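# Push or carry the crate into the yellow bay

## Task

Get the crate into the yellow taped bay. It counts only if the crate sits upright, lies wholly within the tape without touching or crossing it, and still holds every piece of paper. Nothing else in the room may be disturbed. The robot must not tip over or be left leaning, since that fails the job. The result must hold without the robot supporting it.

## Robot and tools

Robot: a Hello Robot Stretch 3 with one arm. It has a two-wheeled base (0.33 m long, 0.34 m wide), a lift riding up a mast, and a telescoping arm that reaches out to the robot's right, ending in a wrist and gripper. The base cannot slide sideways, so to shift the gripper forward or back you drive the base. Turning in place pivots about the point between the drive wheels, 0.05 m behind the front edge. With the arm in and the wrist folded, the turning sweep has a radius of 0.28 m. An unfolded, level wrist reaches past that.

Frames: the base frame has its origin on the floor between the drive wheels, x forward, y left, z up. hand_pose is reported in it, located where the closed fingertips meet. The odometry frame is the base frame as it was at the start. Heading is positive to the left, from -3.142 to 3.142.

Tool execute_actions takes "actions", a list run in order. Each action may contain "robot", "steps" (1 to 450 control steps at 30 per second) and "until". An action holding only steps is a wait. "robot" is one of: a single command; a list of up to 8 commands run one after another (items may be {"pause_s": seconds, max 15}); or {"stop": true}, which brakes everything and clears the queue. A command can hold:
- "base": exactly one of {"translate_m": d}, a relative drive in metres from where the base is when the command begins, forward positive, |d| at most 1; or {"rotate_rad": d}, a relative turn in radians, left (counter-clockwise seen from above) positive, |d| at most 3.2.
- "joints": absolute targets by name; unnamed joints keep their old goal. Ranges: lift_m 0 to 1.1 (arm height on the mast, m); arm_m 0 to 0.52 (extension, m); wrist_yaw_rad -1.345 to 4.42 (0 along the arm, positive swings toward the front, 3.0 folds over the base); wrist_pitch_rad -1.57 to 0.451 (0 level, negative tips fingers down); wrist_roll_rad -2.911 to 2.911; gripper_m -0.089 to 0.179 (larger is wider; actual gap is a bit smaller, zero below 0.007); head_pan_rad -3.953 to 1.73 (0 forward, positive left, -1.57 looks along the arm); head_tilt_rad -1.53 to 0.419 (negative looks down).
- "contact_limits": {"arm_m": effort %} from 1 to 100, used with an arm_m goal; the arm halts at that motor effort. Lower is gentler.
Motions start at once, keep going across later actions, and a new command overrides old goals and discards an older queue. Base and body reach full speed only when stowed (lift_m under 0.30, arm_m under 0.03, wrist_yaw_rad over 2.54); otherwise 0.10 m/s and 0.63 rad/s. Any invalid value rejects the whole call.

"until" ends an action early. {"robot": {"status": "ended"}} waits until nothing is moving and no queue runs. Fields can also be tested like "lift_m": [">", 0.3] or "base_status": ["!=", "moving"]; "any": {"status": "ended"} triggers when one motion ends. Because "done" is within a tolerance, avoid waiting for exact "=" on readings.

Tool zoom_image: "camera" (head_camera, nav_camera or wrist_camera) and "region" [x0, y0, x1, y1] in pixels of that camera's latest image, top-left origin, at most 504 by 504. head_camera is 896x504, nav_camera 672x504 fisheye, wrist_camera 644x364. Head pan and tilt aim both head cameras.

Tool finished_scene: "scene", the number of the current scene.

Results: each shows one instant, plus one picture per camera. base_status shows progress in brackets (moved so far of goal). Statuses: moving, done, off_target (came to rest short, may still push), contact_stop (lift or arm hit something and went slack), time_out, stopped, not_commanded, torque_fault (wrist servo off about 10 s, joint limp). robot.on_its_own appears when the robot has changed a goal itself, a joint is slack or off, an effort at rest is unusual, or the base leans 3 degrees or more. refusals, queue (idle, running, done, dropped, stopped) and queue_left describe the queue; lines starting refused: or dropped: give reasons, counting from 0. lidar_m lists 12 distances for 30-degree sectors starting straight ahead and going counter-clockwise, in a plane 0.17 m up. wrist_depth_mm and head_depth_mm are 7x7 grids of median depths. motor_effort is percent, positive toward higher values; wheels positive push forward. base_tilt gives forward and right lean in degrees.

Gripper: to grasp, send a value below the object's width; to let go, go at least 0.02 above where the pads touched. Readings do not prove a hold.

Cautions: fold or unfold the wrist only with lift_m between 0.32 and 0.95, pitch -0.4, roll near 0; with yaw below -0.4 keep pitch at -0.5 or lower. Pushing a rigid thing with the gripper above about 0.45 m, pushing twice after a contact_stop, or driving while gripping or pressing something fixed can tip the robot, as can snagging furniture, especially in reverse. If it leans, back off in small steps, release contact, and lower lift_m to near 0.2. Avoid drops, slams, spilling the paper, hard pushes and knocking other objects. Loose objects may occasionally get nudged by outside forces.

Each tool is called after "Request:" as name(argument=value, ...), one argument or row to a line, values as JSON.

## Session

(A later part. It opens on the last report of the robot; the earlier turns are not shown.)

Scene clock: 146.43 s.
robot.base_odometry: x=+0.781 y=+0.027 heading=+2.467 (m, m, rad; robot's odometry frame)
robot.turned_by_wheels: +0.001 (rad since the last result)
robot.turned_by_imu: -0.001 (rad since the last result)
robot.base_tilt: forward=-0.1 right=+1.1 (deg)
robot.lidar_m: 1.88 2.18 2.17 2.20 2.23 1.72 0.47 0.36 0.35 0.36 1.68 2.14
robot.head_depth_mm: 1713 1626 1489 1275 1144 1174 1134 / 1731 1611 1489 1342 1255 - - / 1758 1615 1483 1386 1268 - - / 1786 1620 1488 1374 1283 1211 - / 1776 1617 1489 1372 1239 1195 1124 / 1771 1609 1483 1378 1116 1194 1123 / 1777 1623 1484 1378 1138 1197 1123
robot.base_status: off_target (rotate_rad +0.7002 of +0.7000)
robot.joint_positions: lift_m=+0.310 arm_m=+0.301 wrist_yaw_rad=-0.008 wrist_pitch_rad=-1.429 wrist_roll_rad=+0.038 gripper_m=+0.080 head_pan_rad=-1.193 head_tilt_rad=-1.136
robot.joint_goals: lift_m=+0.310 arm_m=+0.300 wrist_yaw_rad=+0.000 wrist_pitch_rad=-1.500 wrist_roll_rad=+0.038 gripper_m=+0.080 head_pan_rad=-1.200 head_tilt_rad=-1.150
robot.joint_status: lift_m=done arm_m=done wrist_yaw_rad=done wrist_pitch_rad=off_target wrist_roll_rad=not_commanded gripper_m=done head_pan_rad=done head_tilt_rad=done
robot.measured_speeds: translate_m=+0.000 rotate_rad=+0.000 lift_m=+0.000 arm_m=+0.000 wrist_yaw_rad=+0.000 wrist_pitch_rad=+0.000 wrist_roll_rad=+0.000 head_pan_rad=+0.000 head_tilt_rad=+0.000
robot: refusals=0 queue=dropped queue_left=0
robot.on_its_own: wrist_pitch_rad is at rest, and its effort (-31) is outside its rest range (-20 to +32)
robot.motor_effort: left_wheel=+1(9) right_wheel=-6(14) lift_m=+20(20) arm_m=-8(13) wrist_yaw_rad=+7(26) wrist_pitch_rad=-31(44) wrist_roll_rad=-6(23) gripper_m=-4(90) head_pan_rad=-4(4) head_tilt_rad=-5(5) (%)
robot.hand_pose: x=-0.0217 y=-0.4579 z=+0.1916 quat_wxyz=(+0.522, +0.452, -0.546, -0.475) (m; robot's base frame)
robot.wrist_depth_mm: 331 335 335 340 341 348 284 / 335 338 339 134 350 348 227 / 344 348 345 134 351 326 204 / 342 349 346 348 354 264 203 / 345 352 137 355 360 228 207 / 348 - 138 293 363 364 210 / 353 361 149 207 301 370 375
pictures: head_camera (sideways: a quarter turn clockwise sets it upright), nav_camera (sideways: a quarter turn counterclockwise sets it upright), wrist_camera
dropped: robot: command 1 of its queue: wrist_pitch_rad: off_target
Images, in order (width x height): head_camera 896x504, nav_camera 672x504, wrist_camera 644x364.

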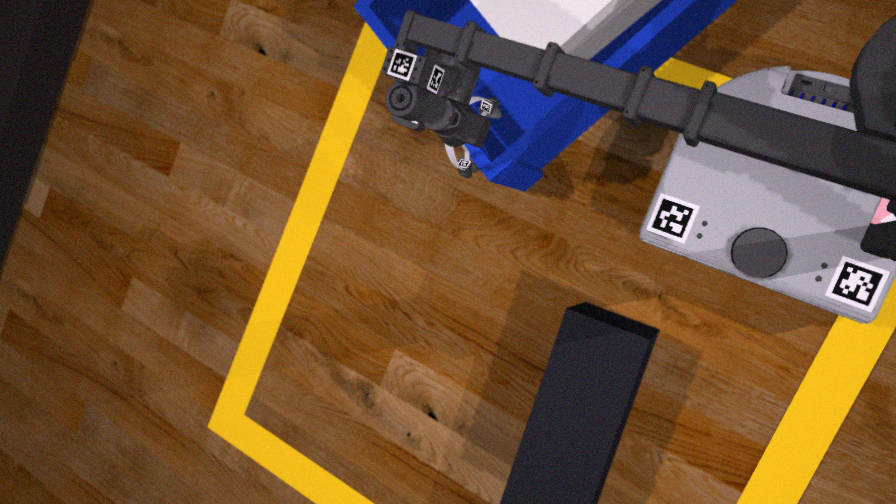

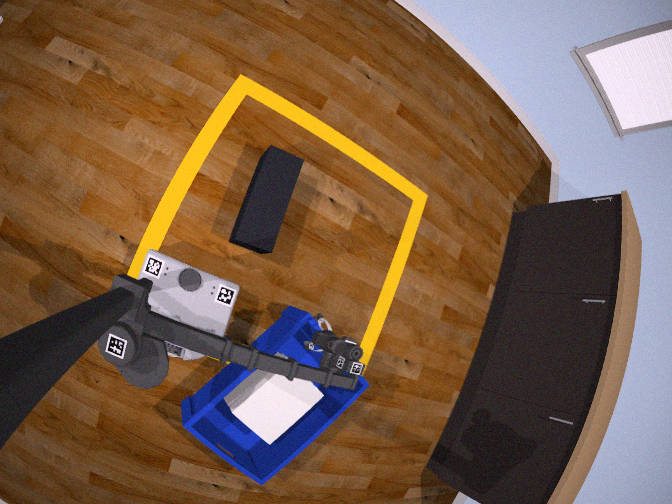

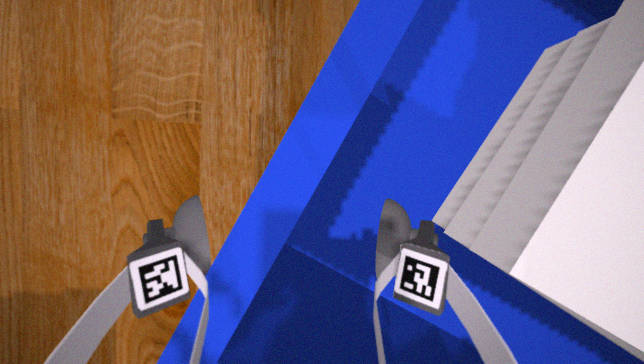

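Request:
execute_actions(
  actions=[
    {"robot":[{"joints":{"lift_m":0.42,"wrist_pitch_rad":-1.45}},{"joints":{"arm_m":0.44}},{"base":{"translate_m":-0.03}},{"joints":{"lift_m":0.31}},{"base":{"rotate_rad":-0.1}},{"base":{"translate_m":0.25}}],"steps":450,"until":{"robot":{"status":"ended"}}},
  ],
)

Scene clock: 164.00 s.
robot.base_odometry: x=+0.626 y=+0.183 heading=+2.366 (m, m, rad; robot's odometry frame)
robot.turned_by_wheels: -0.101 (rad since the last result)
robot.turned_by_imu: -0.267 (rad since the last result)
robot.base_tilt: forward=+0.0 right=+1.2 (deg)
robot.lidar_m: 1.93 1.74 2.12 2.14 2.58 2.06 1.84 0.47 0.38 0.37 1.58 2.17
robot.head_depth_mm: 1704 1621 1516 1204 1173 1198 1133 / 1711 1611 1504 1366 1247 - - / 1717 1623 1492 1371 1261 - - / 1737 1621 1479 1377 1277 1107 - / 1752 1615 1486 1374 1276 1161 1126 / 1775 1623 1487 1373 1282 1162 1121 / 1766 1621 1482 1370 1280 1168 1121
robot.base_status: off_target (translate_m +0.2497 of +0.2500)
robot.joint_positions: lift_m=+0.310 arm_m=+0.440 wrist_yaw_rad=-0.001 wrist_pitch_rad=-1.451 wrist_roll_rad=+0.022 gripper_m=+0.080 head_pan_rad=-1.194 head_tilt_rad=-1.138
robot.joint_goals: lift_m=+0.310 arm_m=+0.440 wrist_yaw_rad=+0.000 wrist_pitch_rad=-1.450 wrist_roll_rad=+0.022 gripper_m=+0.080 head_pan_rad=-1.200 head_tilt_rad=-1.150
robot.joint_status: lift_m=done arm_m=done wrist_yaw_rad=done wrist_pitch_rad=done wrist_roll_rad=not_commanded gripper_m=done head_pan_rad=done head_tilt_rad=done
robot.measured_speeds: translate_m=+0.000 rotate_rad=+0.000 lift_m=+0.000 arm_m=+0.000 wrist_yaw_rad=+0.000 wrist_pitch_rad=+0.000 wrist_roll_rad=+0.000 head_pan_rad=+0.000 head_tilt_rad=+0.000
robot: refusals=0 queue=done queue_left=0
robot.on_its_own: left_wheel is at rest, and its effort (+25) is outside its rest range (-18 to +18); right_wheel is at rest, and its effort (+30) is outside its rest range (-18 to +18)
robot.motor_effort: left_wheel=+25(27) right_wheel=+30(39) lift_m=+19(24) arm_m=+5(6) wrist_yaw_rad=+2(7) wrist_pitch_rad=+1(30) wrist_roll_rad=-1(6) gripper_m=-7(20) head_pan_rad=-1(3) head_tilt_rad=-5(5) (%)
robot.hand_pose: x=-0.0216 y=-0.5915 z=+0.1914 quat_wxyz=(+0.523, +0.463, -0.535, -0.475) (m; robot's base frame)
robot.wrist_depth_mm: 325 332 330 267 269 238 216 / 329 336 130 342 348 348 305 / 337 338 131 343 346 213 199 / 344 348 134 351 351 201 202 / 343 348 135 357 293 205 205 / 355 - 137 362 360 206 210 / 362 362 141 368 283 210 213
pictures: head_camera (sideways: a quarter turn clockwise sets it upright), nav_camera (sideways: a quarter turn counterclockwise sets it upright), wrist_camera
Images, in order (width x height): head_camera 896x504, nav_camera 672x504, wrist_camera 644x364.

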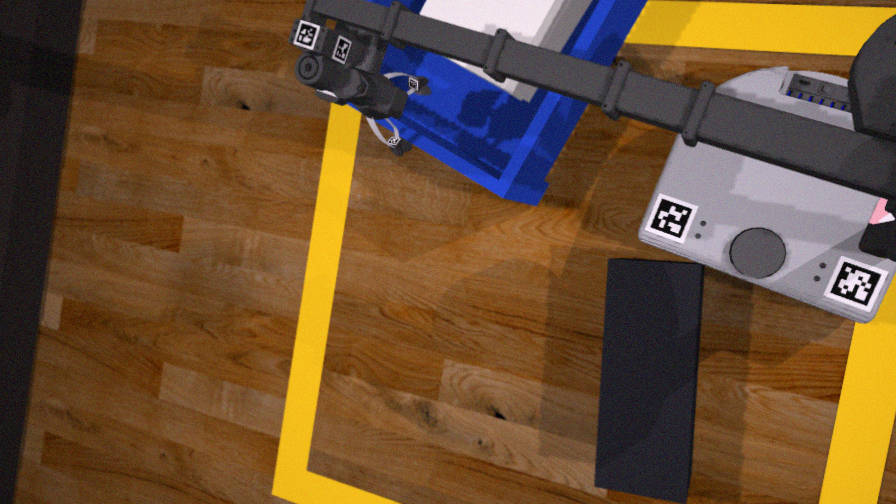

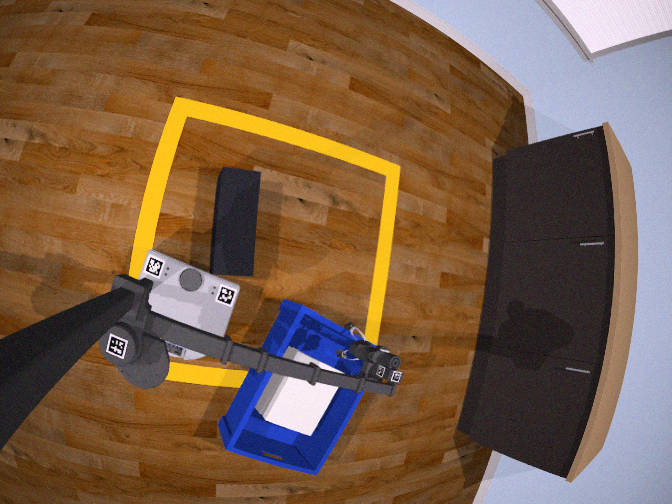

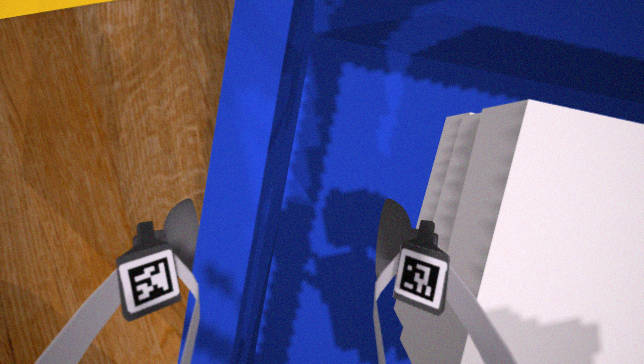

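Request:
execute_actions(
  actions=[
    {"robot":[{"base":{"translate_m":-0.08}},{"joints":{"arm_m":0.14}},{"joints":{"arm_m":0.17}},{"joints":{"lift_m":0.5}},{"joints":{"arm_m":0.0,"head_tilt_rad":-1.3,"head_pan_rad":-1.5}},{"base":{"translate_m":-0.7}}],"steps":450,"until":{"robot":{"status":"ended"}}},
    {"steps":300,"until":{"robot":{"status":"ended"}}},
  ],
)

Scene clock: 189.93 s.
robot.base_odometry: x=+1.183 y=-0.363 heading=+2.366 (m, m, rad; robot's odometry frame)
robot.turned_by_wheels: +0.000 (rad since the last result)
robot.turned_by_imu: -0.009 (rad since the last result)
robot.base_tilt: forward=-0.1 right=+1.3 (deg)
robot.lidar_m: 2.70 2.43 2.27 1.96 1.93 1.21 1.08 1.08 1.30 0.53 0.29 0.41
robot.head_depth_mm: 1513 1435 1372 1304 1249 1212 - / 1504 1433 1365 1323 - - - / 1509 1439 1372 1322 - - - / 1515 1437 1351 1317 - - 1149 / 1512 1439 1343 1284 1244 1198 1145 / 1507 1439 1201 1289 1244 1192 1146 / 1504 1430 1191 1281 1248 1201 1149
robot.base_status: done (translate_m -0.7000 of -0.7000)
robot.joint_positions: lift_m=+0.500 arm_m=+0.000 wrist_yaw_rad=+0.001 wrist_pitch_rad=-1.452 wrist_roll_rad=+0.013 gripper_m=+0.080 head_pan_rad=-1.493 head_tilt_rad=-1.284
robot.joint_goals: lift_m=+0.500 arm_m=+0.000 wrist_yaw_rad=+0.000 wrist_pitch_rad=-1.450 wrist_roll_rad=+0.013 gripper_m=+0.080 head_pan_rad=-1.500 head_tilt_rad=-1.300
robot.joint_status: lift_m=done arm_m=done wrist_yaw_rad=done wrist_pitch_rad=done wrist_roll_rad=not_commanded gripper_m=done head_pan_rad=done head_tilt_rad=done
robot.measured_speeds: translate_m=+0.000 rotate_rad=+0.000 lift_m=+0.000 arm_m=+0.000 wrist_yaw_rad=+0.000 wrist_pitch_rad=+0.000 wrist_roll_rad=+0.000 head_pan_rad=+0.000 head_tilt_rad=+0.000
robot: refusals=0 queue=done queue_left=0
robot.motor_effort: left_wheel=+0(25) right_wheel=+0(50) lift_m=+22(23) arm_m=-3(9) wrist_yaw_rad=-1(6) wrist_pitch_rad=+1(41) wrist_roll_rad=+2(7) gripper_m=+0(24) head_pan_rad=-3(28) head_tilt_rad=-6(16) (%)
robot.hand_pose: x=-0.0216 y=-0.1518 z=+0.3812 quat_wxyz=(+0.526, +0.467, -0.532, -0.472) (m; robot's base frame)
robot.wrist_depth_mm: 462 319 506 513 532 533 527 / 508 450 510 531 522 530 534 / 521 518 524 533 536 546 559 / 508 527 534 - 550 554 558 / 524 532 544 - - 563 566 / 539 556 549 - - 575 586 / 542 553 549 - - 586 600
pictures: head_camera (sideways: a quarter turn clockwise sets it upright), nav_camera (sideways: a quarter turn counterclockwise sets it upright), wrist_camera
Images, in order (width x height): head_camera 896x504, nav_camera 672x504, wrist_camera 644x364.

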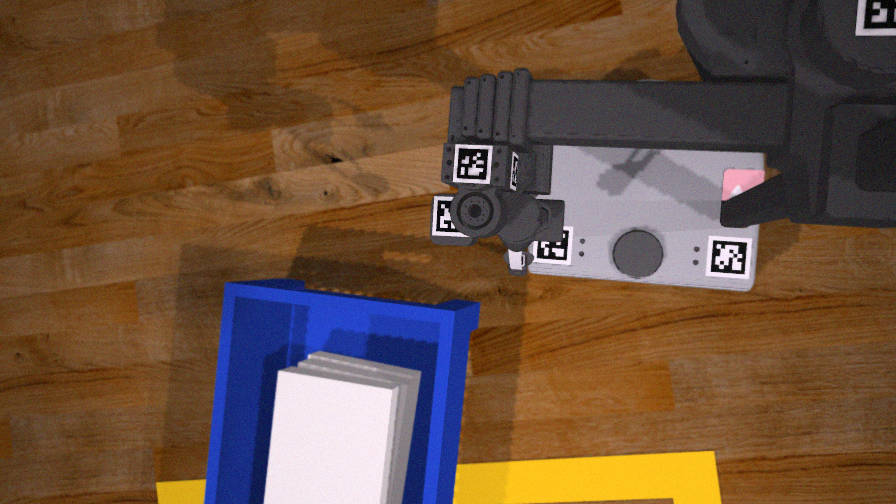

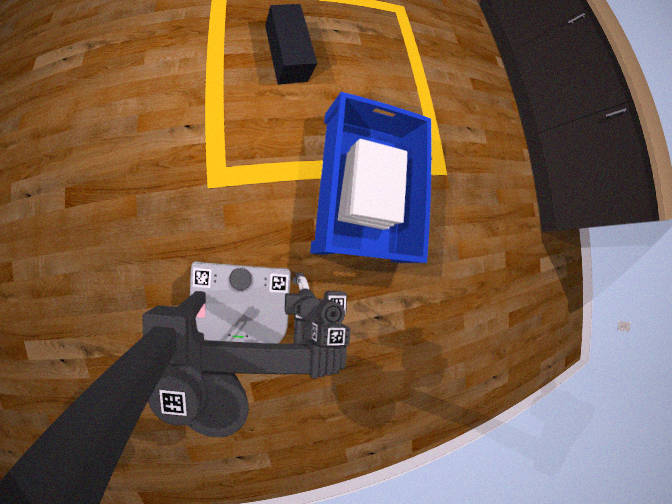

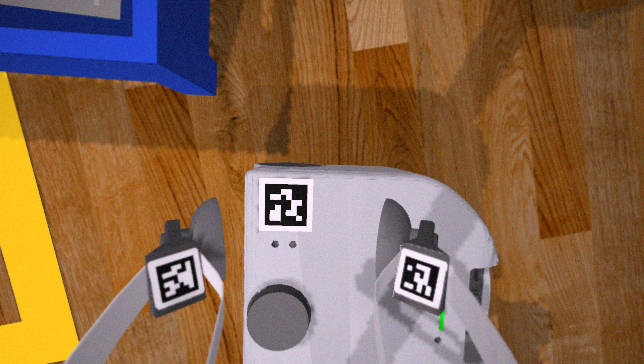

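Request:
execute_actions(
  actions=[
    {"robot":[{"base":{"rotate_rad":0.08},"joints":{"arm_m":0.25}},{"joints":{"lift_m":0.25,"gripper_m":0.0,"head_pan_rad":-0.6,"head_tilt_rad":-1.1}},{"base":{"translate_m":0.42}}],"steps":450,"until":{"robot":{"status":"ended"}}},
  ],
)

Scene clock: 207.03 s.
robot.base_odometry: x=+0.861 y=-0.094 heading=+2.445 (m, m, rad; robot's odometry frame)
robot.turned_by_wheels: +0.079 (rad since the last result)
robot.turned_by_imu: -0.552 (rad since the last result)
robot.base_tilt: forward=-0.2 right=+1.3 (deg)
robot.lidar_m: 0.34 2.40 2.16 2.85 2.54 2.10 1.56 1.38 1.38 0.25 0.24 0.25
robot.head_depth_mm: 1698 1676 1526 1339 1209 1198 1111 / 1734 1679 1528 1260 1255 1183 - / 1779 1679 1533 1209 1152 1206 - / 1785 1680 1531 1235 1205 1209 - / 1805 1676 1525 1347 1261 1201 1141 / 1832 1674 1522 1400 1267 1201 1119 / 1845 1675 1529 1402 1291 1201 1124
robot.base_status: done (translate_m +0.4199 of +0.4200)
robot.joint_positions: lift_m=+0.250 arm_m=+0.250 wrist_yaw_rad=+0.001 wrist_pitch_rad=-1.428 wrist_roll_rad=+0.017 gripper_m=+0.000 head_pan_rad=-0.607 head_tilt_rad=-1.100
robot.joint_goals: lift_m=+0.250 arm_m=+0.250 wrist_yaw_rad=+0.000 wrist_pitch_rad=-1.450 wrist_roll_rad=+0.017 gripper_m=+0.000 head_pan_rad=-0.600 head_tilt_rad=-1.100
robot.joint_status: lift_m=done arm_m=done wrist_yaw_rad=done wrist_pitch_rad=done wrist_roll_rad=not_commanded gripper_m=done head_pan_rad=done head_tilt_rad=done
robot.measured_speeds: translate_m=+0.000 rotate_rad=+0.000 lift_m=+0.000 arm_m=+0.000 wrist_yaw_rad=+0.000 wrist_pitch_rad=+0.000 wrist_roll_rad=+0.000 head_pan_rad=+0.000 head_tilt_rad=+0.000
robot: refusals=0 queue=done queue_left=0
robot.on_its_own: right_wheel is at rest, and its effort (+26) is outside its rest range (-18 to +18)
robot.motor_effort: left_wheel=-10(11) right_wheel=+26(27) lift_m=+16(24) arm_m=+1(4) wrist_yaw_rad=-1(2) wrist_pitch_rad=-9(9) wrist_roll_rad=+1(2) gripper_m=-6(89) head_pan_rad=+3(38) head_tilt_rad=-1(11) (%)
robot.hand_pose: x=-0.0216 y=-0.4075 z=+0.1318 quat_wxyz=(+0.530, +0.460, -0.538, -0.467) (m; robot's base frame)
robot.wrist_depth_mm: 159 276 279 282 289 296 298 / 137 216 283 288 291 297 300 / 128 176 288 290 297 299 305 / 86 149 292 299 300 305 308 / - 132 218 - 304 305 311 / - 87 163 - 307 312 318 / - 77 169 256 309 316 320
pictures: head_camera (sideways: a quarter turn clockwise sets it upright), nav_camera (sideways: a quarter turn counterclockwise sets it upright), wrist_camera
Images, in order (width x height): head_camera 896x504, nav_camera 672x504, wrist_camera 644x364.

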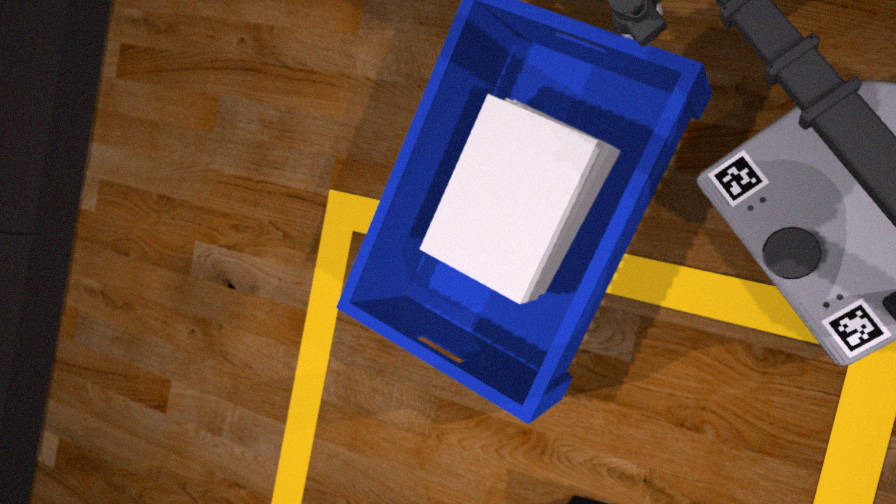

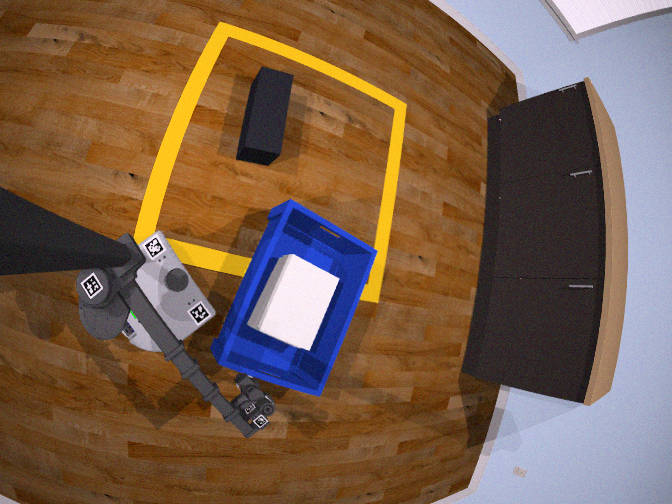

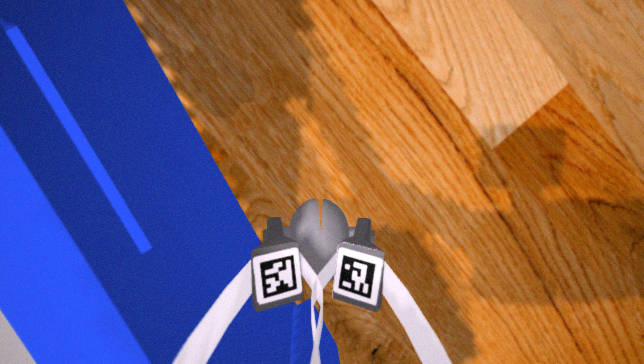

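Request:
execute_actions(
  actions=[
    {"robot":[{"base":{"translate_m":-0.3}},{"joints":{"arm_m":0.0,"lift_m":0.45}},{"base":{"rotate_rad":-1.57}},{"base":{"translate_m":0.58}},{"base":{"rotate_rad":2.17},"joints":{"head_pan_rad":0,"head_tilt_rad":-1.1}}],"steps":450,"until":{"robot":{"status":"ended"}}},
    {"steps":300,"until":{"robot":{"status":"ended"}}},
  ],
)

Scene clock: 239.20 s.
robot.base_odometry: x=+1.463 y=+0.160 heading=+3.046 (m, m, rad; robot's odometry frame)
robot.turned_by_wheels: +0.601 (rad since the last result)
robot.turned_by_imu: +0.600 (rad since the last result)
robot.base_tilt: forward=-0.1 right=+1.1 (deg)
robot.lidar_m: 0.36 0.37 2.73 2.31 1.29 0.84 0.77 0.78 0.96 1.95 1.42 0.38
robot.head_depth_mm: 1863 1683 1518 1399 1288 1198 1142 / 1852 1676 1332 1254 1255 1205 1146 / 1858 1676 1388 1237 1257 1206 - / 1868 1682 1413 1350 1260 1203 - / 1857 1615 1533 1366 1276 1200 - / 1860 1611 1531 1393 1293 1199 1131 / 1867 1678 1538 1392 1293 1200 1132
robot.base_status: done (rotate_rad +2.1699 of +2.1700)
robot.joint_positions: lift_m=+0.450 arm_m=+0.000 wrist_yaw_rad=+0.000 wrist_pitch_rad=-1.448 wrist_roll_rad=+0.017 gripper_m=+0.000 head_pan_rad=-0.007 head_tilt_rad=-1.100
robot.joint_goals: lift_m=+0.450 arm_m=+0.000 wrist_yaw_rad=+0.000 wrist_pitch_rad=-1.450 wrist_roll_rad=+0.017 gripper_m=+0.000 head_pan_rad=+0.000 head_tilt_rad=-1.100
robot.joint_status: lift_m=done arm_m=done wrist_yaw_rad=done wrist_pitch_rad=done wrist_roll_rad=not_commanded gripper_m=done head_pan_rad=done head_tilt_rad=done
robot.measured_speeds: translate_m=+0.000 rotate_rad=+0.000 lift_m=+0.000 arm_m=+0.000 wrist_yaw_rad=+0.000 wrist_pitch_rad=+0.000 wrist_roll_rad=+0.000 head_pan_rad=+0.000 head_tilt_rad=+0.000
robot: refusals=0 queue=done queue_left=0
robot.motor_effort: left_wheel=-2(12) right_wheel=+1(26) lift_m=+22(23) arm_m=-3(4) wrist_yaw_rad=+0(1) wrist_pitch_rad=+0(10) wrist_roll_rad=+1(1) gripper_m=-1(6) head_pan_rad=+3(34) head_tilt_rad=+0(0) (%)
robot.hand_pose: x=-0.0216 y=-0.1528 z=+0.3313 quat_wxyz=(+0.525, +0.465, -0.534, -0.473) (m; robot's base frame)
robot.wrist_depth_mm: 458 457 464 476 482 477 490 / 467 466 476 474 485 493 483 / 472 472 483 481 487 500 501 / 475 477 491 - 502 506 509 / 475 488 493 - - 512 520 / 482 496 501 - - 533 536 / 492 507 512 - - 531 545
pictures: head_camera (sideways: a quarter turn clockwise sets it upright), nav_camera (sideways: a quarter turn counterclockwise sets it upright), wrist_camera
Images, in order (width x height): head_camera 896x504, nav_camera 672x504, wrist_camera 644x364.

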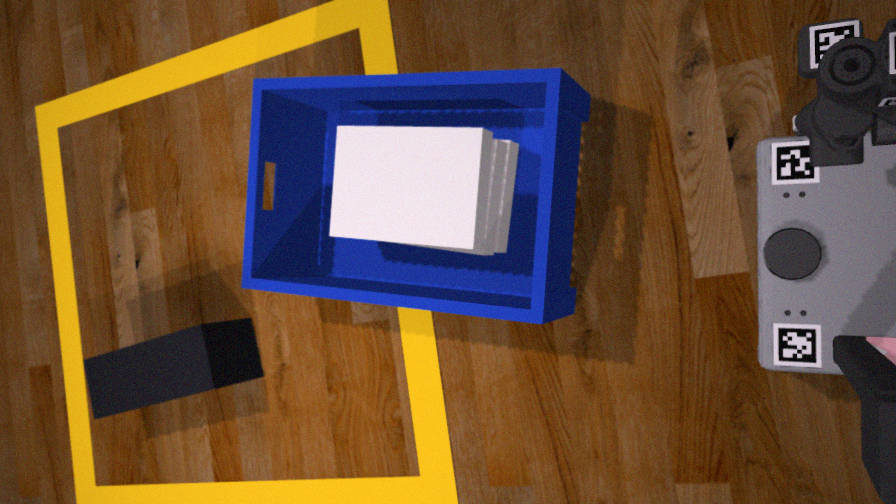

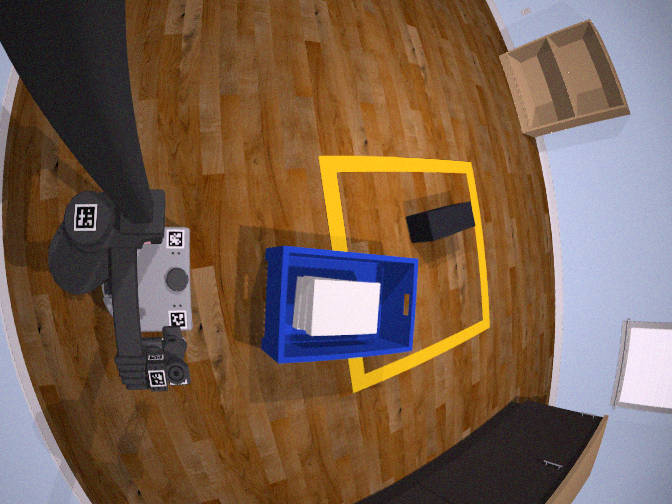

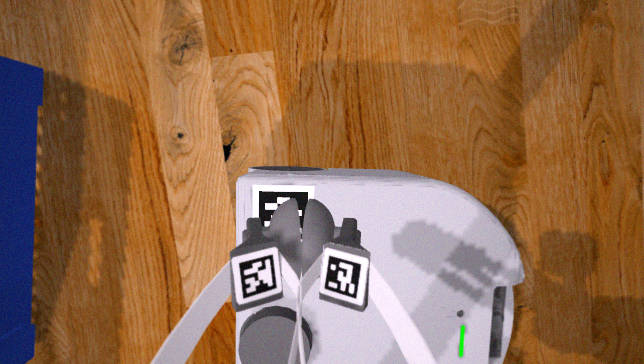

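Request:
execute_actions(
  actions=[
    {"robot":[{"base":{"rotate_rad":0.22}},{"base":{"translate_m":0.6}}],"steps":450,"until":{"robot":{"status":"ended"}}},
  ],
)

Scene clock: 253.20 s.
robot.base_odometry: x=+0.867 y=+0.086 heading=-3.018 (m, m, rad; robot's odometry frame)
robot.turned_by_wheels: +0.219 (rad since the last result)
robot.turned_by_imu: -0.029 (rad since the last result)
robot.base_tilt: forward=-0.1 right=+1.1 (deg)
robot.lidar_m: - 2.66 2.65 2.49 2.27 1.46 1.32 1.33 1.62 0.22 0.37 -
robot.head_depth_mm: 1859 1680 1523 1249 1129 1104 1107 / 1857 1678 1533 1296 1131 1174 1147 / 1867 1675 1525 1318 1142 1175 - / 1861 1673 1520 1360 1272 1196 - / 1861 1676 1531 1342 1297 1200 - / 1873 1683 1348 1365 1289 1200 1129 / 1854 1670 1525 1395 1295 1202 1129
robot.base_status: off_target (translate_m +0.5999 of +0.6000)
robot.joint_positions: lift_m=+0.450 arm_m=+0.000 wrist_yaw_rad=+0.000 wrist_pitch_rad=-1.448 wrist_roll_rad=+0.017 gripper_m=+0.000 head_pan_rad=-0.007 head_tilt_rad=-1.099
robot.joint_goals: lift_m=+0.450 arm_m=+0.000 wrist_yaw_rad=+0.000 wrist_pitch_rad=-1.450 wrist_roll_rad=+0.017 gripper_m=+0.000 head_pan_rad=+0.000 head_tilt_rad=-1.100
robot.joint_status: lift_m=done arm_m=done wrist_yaw_rad=done wrist_pitch_rad=done wrist_roll_rad=not_commanded gripper_m=done head_pan_rad=done head_tilt_rad=done
robot.measured_speeds: translate_m=+0.000 rotate_rad=+0.000 lift_m=+0.000 arm_m=+0.000 wrist_yaw_rad=+0.000 wrist_pitch_rad=+0.000 wrist_roll_rad=+0.000 head_pan_rad=+0.000 head_tilt_rad=+0.000
robot: refusals=0 queue=done queue_left=0
robot.on_its_own: right_wheel is at rest, and its effort (+28) is outside its rest range (-18 to +18)
robot.motor_effort: left_wheel=+0(10) right_wheel=+28(40) lift_m=+21(22) arm_m=-2(3) wrist_yaw_rad=+0(0) wrist_pitch_rad=+0(1) wrist_roll_rad=+1(1) gripper_m=-3(2) head_pan_rad=+3(3) head_tilt_rad=-1(1) (%)
robot.hand_pose: x=-0.0216 y=-0.1527 z=+0.3313 quat_wxyz=(+0.525, +0.465, -0.534, -0.473) (m; robot's base frame)
robot.wrist_depth_mm: 372 455 372 468 473 486 491 / 316 383 458 476 484 493 492 / 319 396 459 484 494 489 500 / 326 416 444 - 497 506 511 / 326 487 277 - - 513 515 / 441 466 398 - - 518 524 / 339 357 287 - - 543 535
pictures: head_camera (sideways: a quarter turn clockwise sets it upright), nav_camera (sideways: a quarter turn counterclockwise sets it upright), wrist_camera
Images, in order (width x height): head_camera 896x504, nav_camera 672x504, wrist_camera 644x364.

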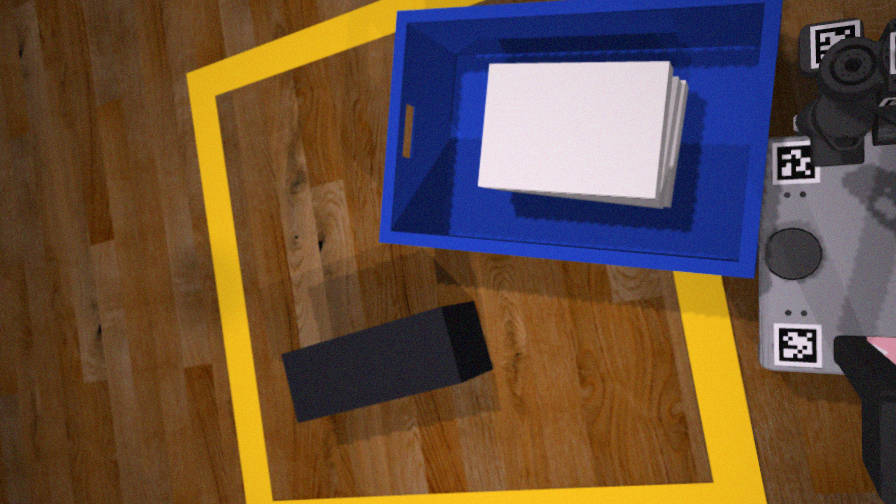

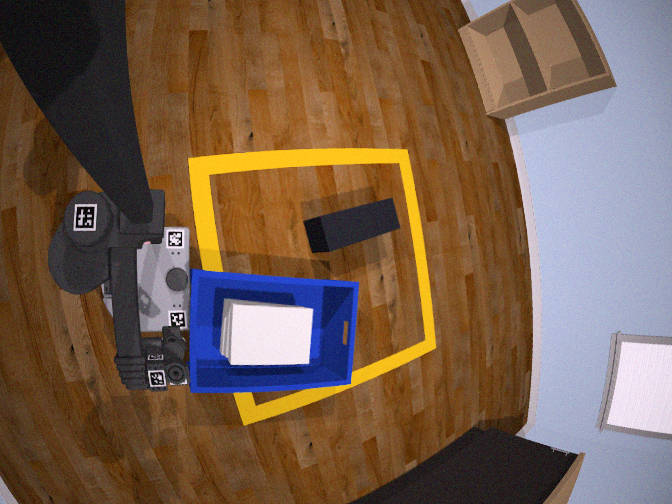

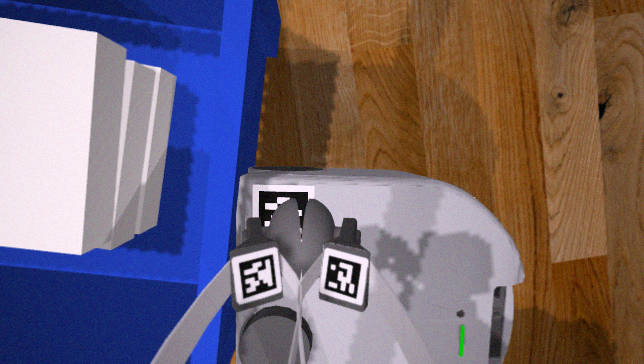

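Request:
execute_actions(
  actions=[
    {"robot":[{"base":{"translate_m":-0.45}},{"base":{"rotate_rad":-0.9}},{"base":{"translate_m":0.3}},{"base":{"rotate_rad":1.3}},{"base":{"translate_m":0.35}}],"steps":450,"until":{"robot":{"status":"ended"}}},
    {"steps":300,"until":{"robot":{"status":"ended"}}},
  ],
)

Scene clock: 278.00 s.
robot.base_odometry: x=+0.797 y=+0.176 heading=-2.618 (m, m, rad; robot's odometry frame)
robot.turned_by_wheels: +0.400 (rad since the last result)
robot.turned_by_imu: +0.208 (rad since the last result)
robot.base_tilt: forward=-0.3 right=+1.0 (deg)
robot.lidar_m: - - 0.15 2.46 1.83 1.38 1.34 1.41 1.93 0.19 0.15 0.45
robot.head_depth_mm: 1878 1683 1522 1314 1252 1176 1129 / 1861 1675 1529 1295 1153 1167 1134 / 1866 1674 1526 1293 1126 1181 - / 1860 1685 1529 1363 1258 1195 - / 1864 1686 1370 1320 1291 1174 - / 1859 1687 1482 1363 1293 1200 1127 / 1869 1686 1523 1397 1288 1197 1130
robot.base_status: off_target (translate_m +0.3499 of +0.3500)
robot.joint_positions: lift_m=+0.450 arm_m=+0.000 wrist_yaw_rad=+0.000 wrist_pitch_rad=-1.448 wrist_roll_rad=+0.017 gripper_m=+0.000 head_pan_rad=-0.007 head_tilt_rad=-1.099
robot.joint_goals: lift_m=+0.450 arm_m=+0.000 wrist_yaw_rad=+0.000 wrist_pitch_rad=-1.450 wrist_roll_rad=+0.017 gripper_m=+0.000 head_pan_rad=+0.000 head_tilt_rad=-1.100
robot.joint_status: lift_m=done arm_m=done wrist_yaw_rad=done wrist_pitch_rad=done wrist_roll_rad=not_commanded gripper_m=done head_pan_rad=done head_tilt_rad=done
robot.measured_speeds: translate_m=+0.000 rotate_rad=+0.000 lift_m=+0.000 arm_m=+0.000 wrist_yaw_rad=+0.000 wrist_pitch_rad=+0.000 wrist_roll_rad=+0.000 head_pan_rad=+0.000 head_tilt_rad=+0.000
robot: refusals=0 queue=done queue_left=0
robot.on_its_own: right_wheel is at rest, and its effort (+28) is outside its rest range (-18 to +18)
robot.motor_effort: left_wheel=+0(5) right_wheel=+28(42) lift_m=+21(21) arm_m=-2(3) wrist_yaw_rad=+0(0) wrist_pitch_rad=-1(1) wrist_roll_rad=+1(1) gripper_m=-3(3) head_pan_rad=+2(3) head_tilt_rad=-1(1) (%)
robot.hand_pose: x=-0.0216 y=-0.1527 z=+0.3313 quat_wxyz=(+0.525, +0.465, -0.534, -0.473) (m; robot's base frame)
robot.wrist_depth_mm: 267 259 467 480 474 480 486 / 456 466 264 474 486 485 500 / 318 438 465 478 487 495 501 / 324 423 340 - 495 505 517 / 331 458 276 - - 512 512 / 333 492 278 - - 523 525 / 428 479 498 - - 536 547
pictures: head_camera (sideways: a quarter turn clockwise sets it upright), nav_camera (sideways: a quarter turn counterclockwise sets it upright), wrist_camera
Images, in order (width x height): head_camera 896x504, nav_camera 672x504, wrist_camera 644x364.

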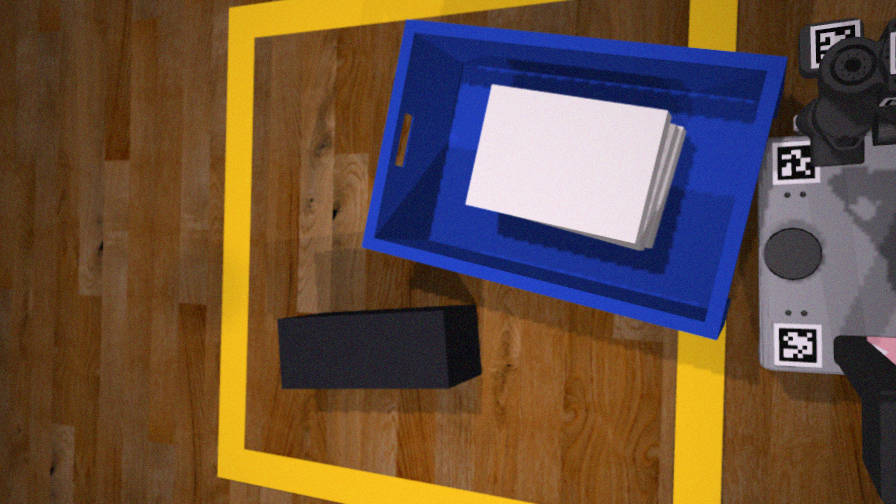

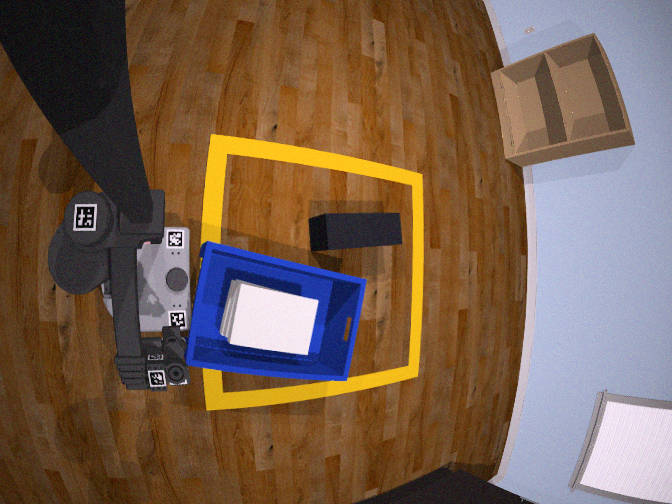

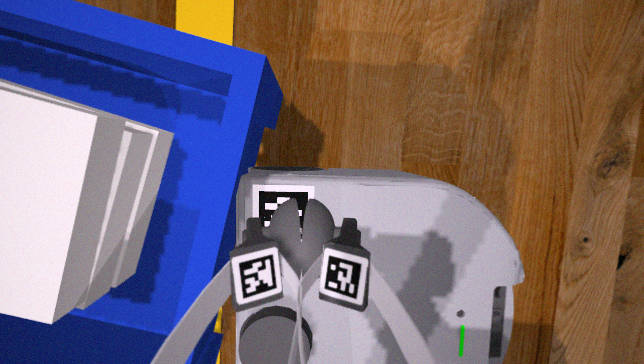

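Request:
execute_actions(
  actions=[
    {"robot":[{"base":{"rotate_rad":0.15}},{"base":{"translate_m":0.2}},{"base":{"translate_m":-0.15},"joints":{"head_pan_rad":-0.2}}],"steps":450,"until":{"robot":{"status":"ended"}}},
  ],
)

Scene clock: 287.70 s.
robot.base_odometry: x=+0.758 y=+0.145 heading=-2.467 (m, m, rad; robot's odometry frame)
robot.turned_by_wheels: +0.150 (rad since the last result)
robot.turned_by_imu: -0.160 (rad since the last result)
robot.base_tilt: forward=-0.1 right=+1.2 (deg)
robot.lidar_m: 0.21 0.21 3.13 2.46 2.14 1.45 1.34 1.36 1.72 1.24 0.28 0.24
robot.head_depth_mm: 1852 1670 1526 1397 1290 1204 1126 / 1852 1675 1526 1390 1235 1198 - / 1864 1676 1470 1241 1260 1208 - / 1868 1674 1450 1224 1219 1182 - / 1870 1683 1420 1360 1258 1175 - / 1882 1678 1524 1380 1276 1197 1122 / 1880 1678 1516 1220 1292 1201 1117
robot.base_status: done (translate_m -0.1500 of -0.1500)
robot.joint_positions: lift_m=+0.450 arm_m=+0.000 wrist_yaw_rad=+0.000 wrist_pitch_rad=-1.448 wrist_roll_rad=+0.017 gripper_m=+0.000 head_pan_rad=-0.193 head_tilt_rad=-1.099
robot.joint_goals: lift_m=+0.450 arm_m=+0.000 wrist_yaw_rad=+0.000 wrist_pitch_rad=-1.450 wrist_roll_rad=+0.017 gripper_m=+0.000 head_pan_rad=-0.200 head_tilt_rad=-1.100
robot.joint_status: lift_m=done arm_m=done wrist_yaw_rad=done wrist_pitch_rad=done wrist_roll_rad=not_commanded gripper_m=done head_pan_rad=done head_tilt_rad=done
robot.measured_speeds: translate_m=+0.000 rotate_rad=+0.000 lift_m=+0.000 arm_m=+0.000 wrist_yaw_rad=+0.000 wrist_pitch_rad=+0.000 wrist_roll_rad=+0.000 head_pan_rad=+0.000 head_tilt_rad=+0.000
robot: refusals=0 queue=done queue_left=0
robot.motor_effort: left_wheel=+1(15) right_wheel=-1(34) lift_m=+21(21) arm_m=-3(2) wrist_yaw_rad=+0(0) wrist_pitch_rad=+0(0) wrist_roll_rad=+1(1) gripper_m=-1(2) head_pan_rad=-4(19) head_tilt_rad=-1(1) (%)
robot.hand_pose: x=-0.0216 y=-0.1527 z=+0.3313 quat_wxyz=(+0.525, +0.465, -0.534, -0.473) (m; robot's base frame)
robot.wrist_depth_mm: 454 461 463 468 480 477 484 / 277 469 467 479 480 493 490 / 305 444 478 489 482 497 508 / 310 454 487 - 500 499 510 / 332 470 499 - - 511 522 / 339 490 494 - - 516 518 / 305 450 514 - - 532 552
pictures: head_camera (sideways: a quarter turn clockwise sets it upright), nav_camera (sideways: a quarter turn counterclockwise sets it upright), wrist_camera
Images, in order (width x height): head_camera 896x504, nav_camera 672x504, wrist_camera 644x364.

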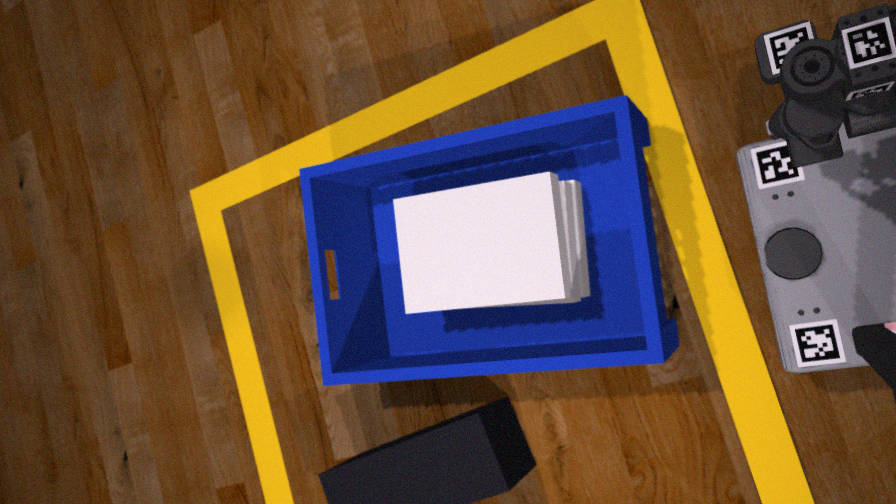

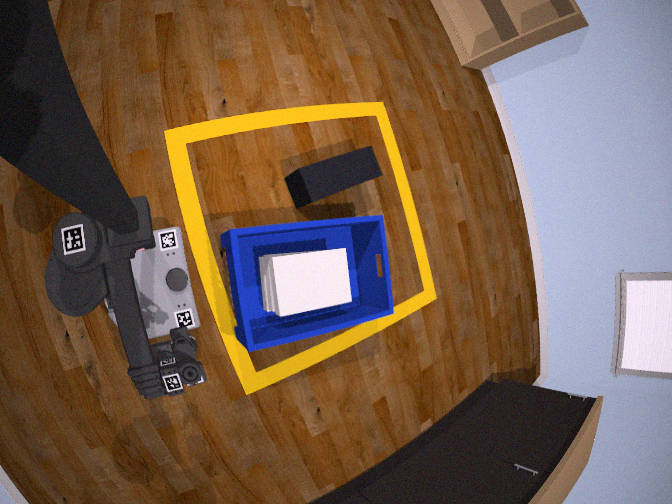

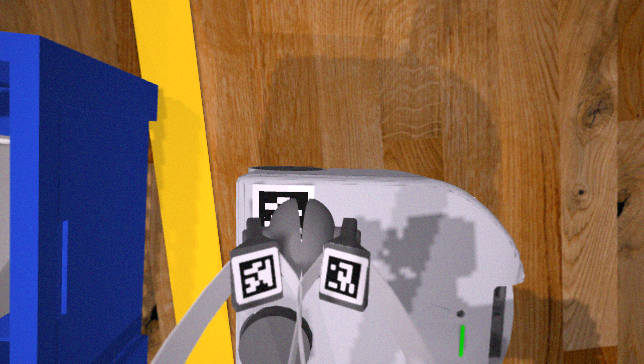

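Request:
execute_actions(
  actions=[
    {"robot":[{"base":{"rotate_rad":0.3}},{"base":{"translate_m":0.24}},{"base":{"translate_m":-0.2},"joints":{"head_pan_rad":-0.3}}],"steps":450,"until":{"robot":{"status":"ended"}}},
  ],
)

Scene clock: 298.47 s.
robot.base_odometry: x=+0.735 y=+0.112 heading=-2.167 (m, m, rad; robot's odometry frame)
robot.turned_by_wheels: +0.300 (rad since the last result)
robot.turned_by_imu: +0.024 (rad since the last result)
robot.base_tilt: forward=-0.1 right=+1.2 (deg)
robot.lidar_m: 0.25 0.26 2.55 2.42 2.06 1.43 1.34 1.36 1.75 1.28 0.34 0.27
robot.head_depth_mm: 1878 1687 1523 1399 1289 1205 - / 1864 1679 1528 1400 1249 1199 - / 1854 1684 1466 1233 1262 1214 - / 1865 1680 1408 1223 1243 1200 - / 1860 1680 1448 1359 1244 1194 - / 1853 1678 1494 1384 1287 1193 1121 / 1861 1681 1523 1221 1277 1198 1123
robot.base_status: done (translate_m -0.2000 of -0.2000)
robot.joint_positions: lift_m=+0.450 arm_m=+0.000 wrist_yaw_rad=+0.000 wrist_pitch_rad=-1.448 wrist_roll_rad=+0.017 gripper_m=+0.000 head_pan_rad=-0.293 head_tilt_rad=-1.098
robot.joint_goals: lift_m=+0.450 arm_m=+0.000 wrist_yaw_rad=+0.000 wrist_pitch_rad=-1.450 wrist_roll_rad=+0.017 gripper_m=+0.000 head_pan_rad=-0.300 head_tilt_rad=-1.100
robot.joint_status: lift_m=done arm_m=done wrist_yaw_rad=done wrist_pitch_rad=done wrist_roll_rad=not_commanded gripper_m=done head_pan_rad=done head_tilt_rad=done
robot.measured_speeds: translate_m=+0.000 rotate_rad=+0.000 lift_m=+0.000 arm_m=+0.000 wrist_yaw_rad=+0.000 wrist_pitch_rad=+0.000 wrist_roll_rad=+0.000 head_pan_rad=+0.000 head_tilt_rad=+0.000
robot: refusals=0 queue=done queue_left=0
robot.motor_effort: left_wheel=+1(8) right_wheel=-1(44) lift_m=+21(21) arm_m=-3(3) wrist_yaw_rad=-1(0) wrist_pitch_rad=+0(0) wrist_roll_rad=+1(1) gripper_m=-2(2) head_pan_rad=-4(15) head_tilt_rad=-1(1) (%)
robot.hand_pose: x=-0.0216 y=-0.1527 z=+0.3313 quat_wxyz=(+0.525, +0.465, -0.534, -0.473) (m; robot's base frame)
robot.wrist_depth_mm: 326 456 464 469 478 476 487 / 349 469 477 477 490 499 491 / 362 470 474 480 496 505 504 / 367 486 482 - 491 509 505 / 383 488 485 - - 519 520 / 385 491 504 - - 526 526 / 387 503 517 - - 541 543
pictures: head_camera (sideways: a quarter turn clockwise sets it upright), nav_camera (sideways: a quarter turn counterclockwise sets it upright), wrist_camera
Images, in order (width x height): head_camera 896x504, nav_camera 672x504, wrist_camera 644x364.

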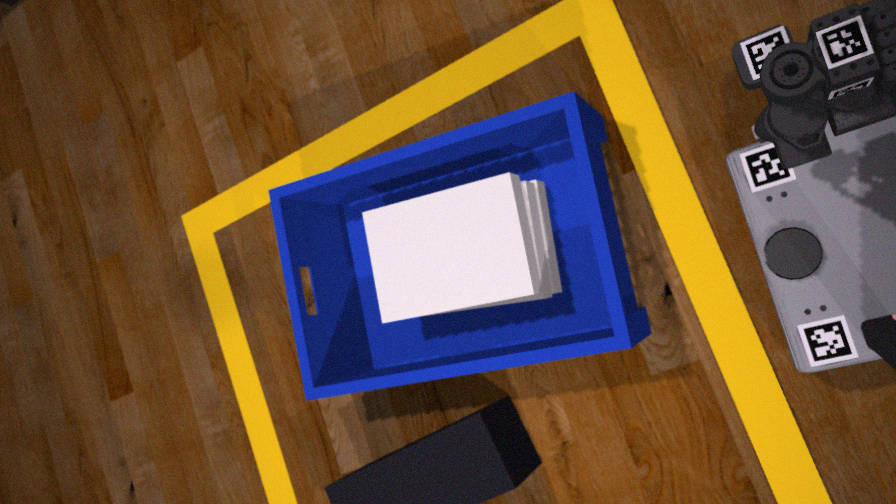

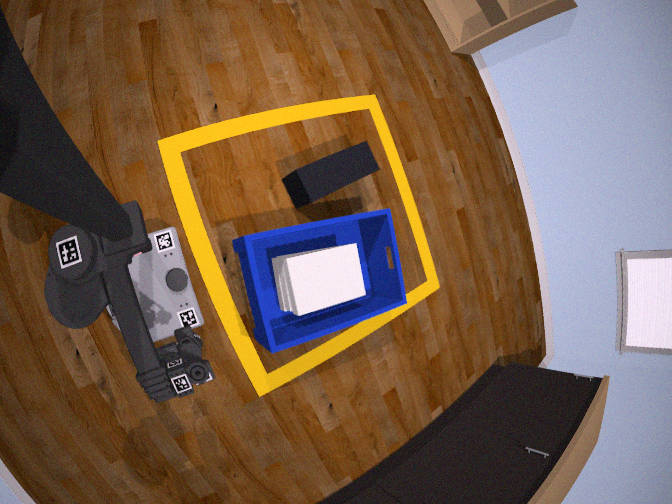

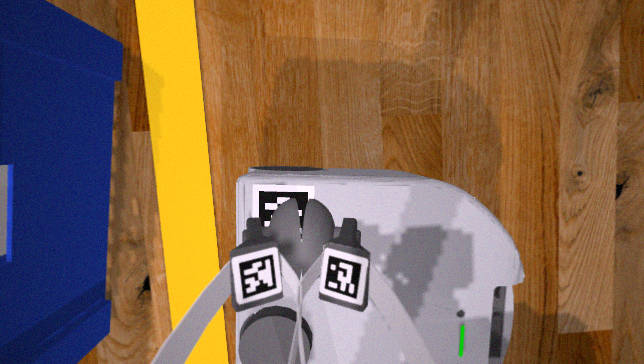

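Request:
finished_scene(
  scene=1,
)

The scene is finished: the task was done.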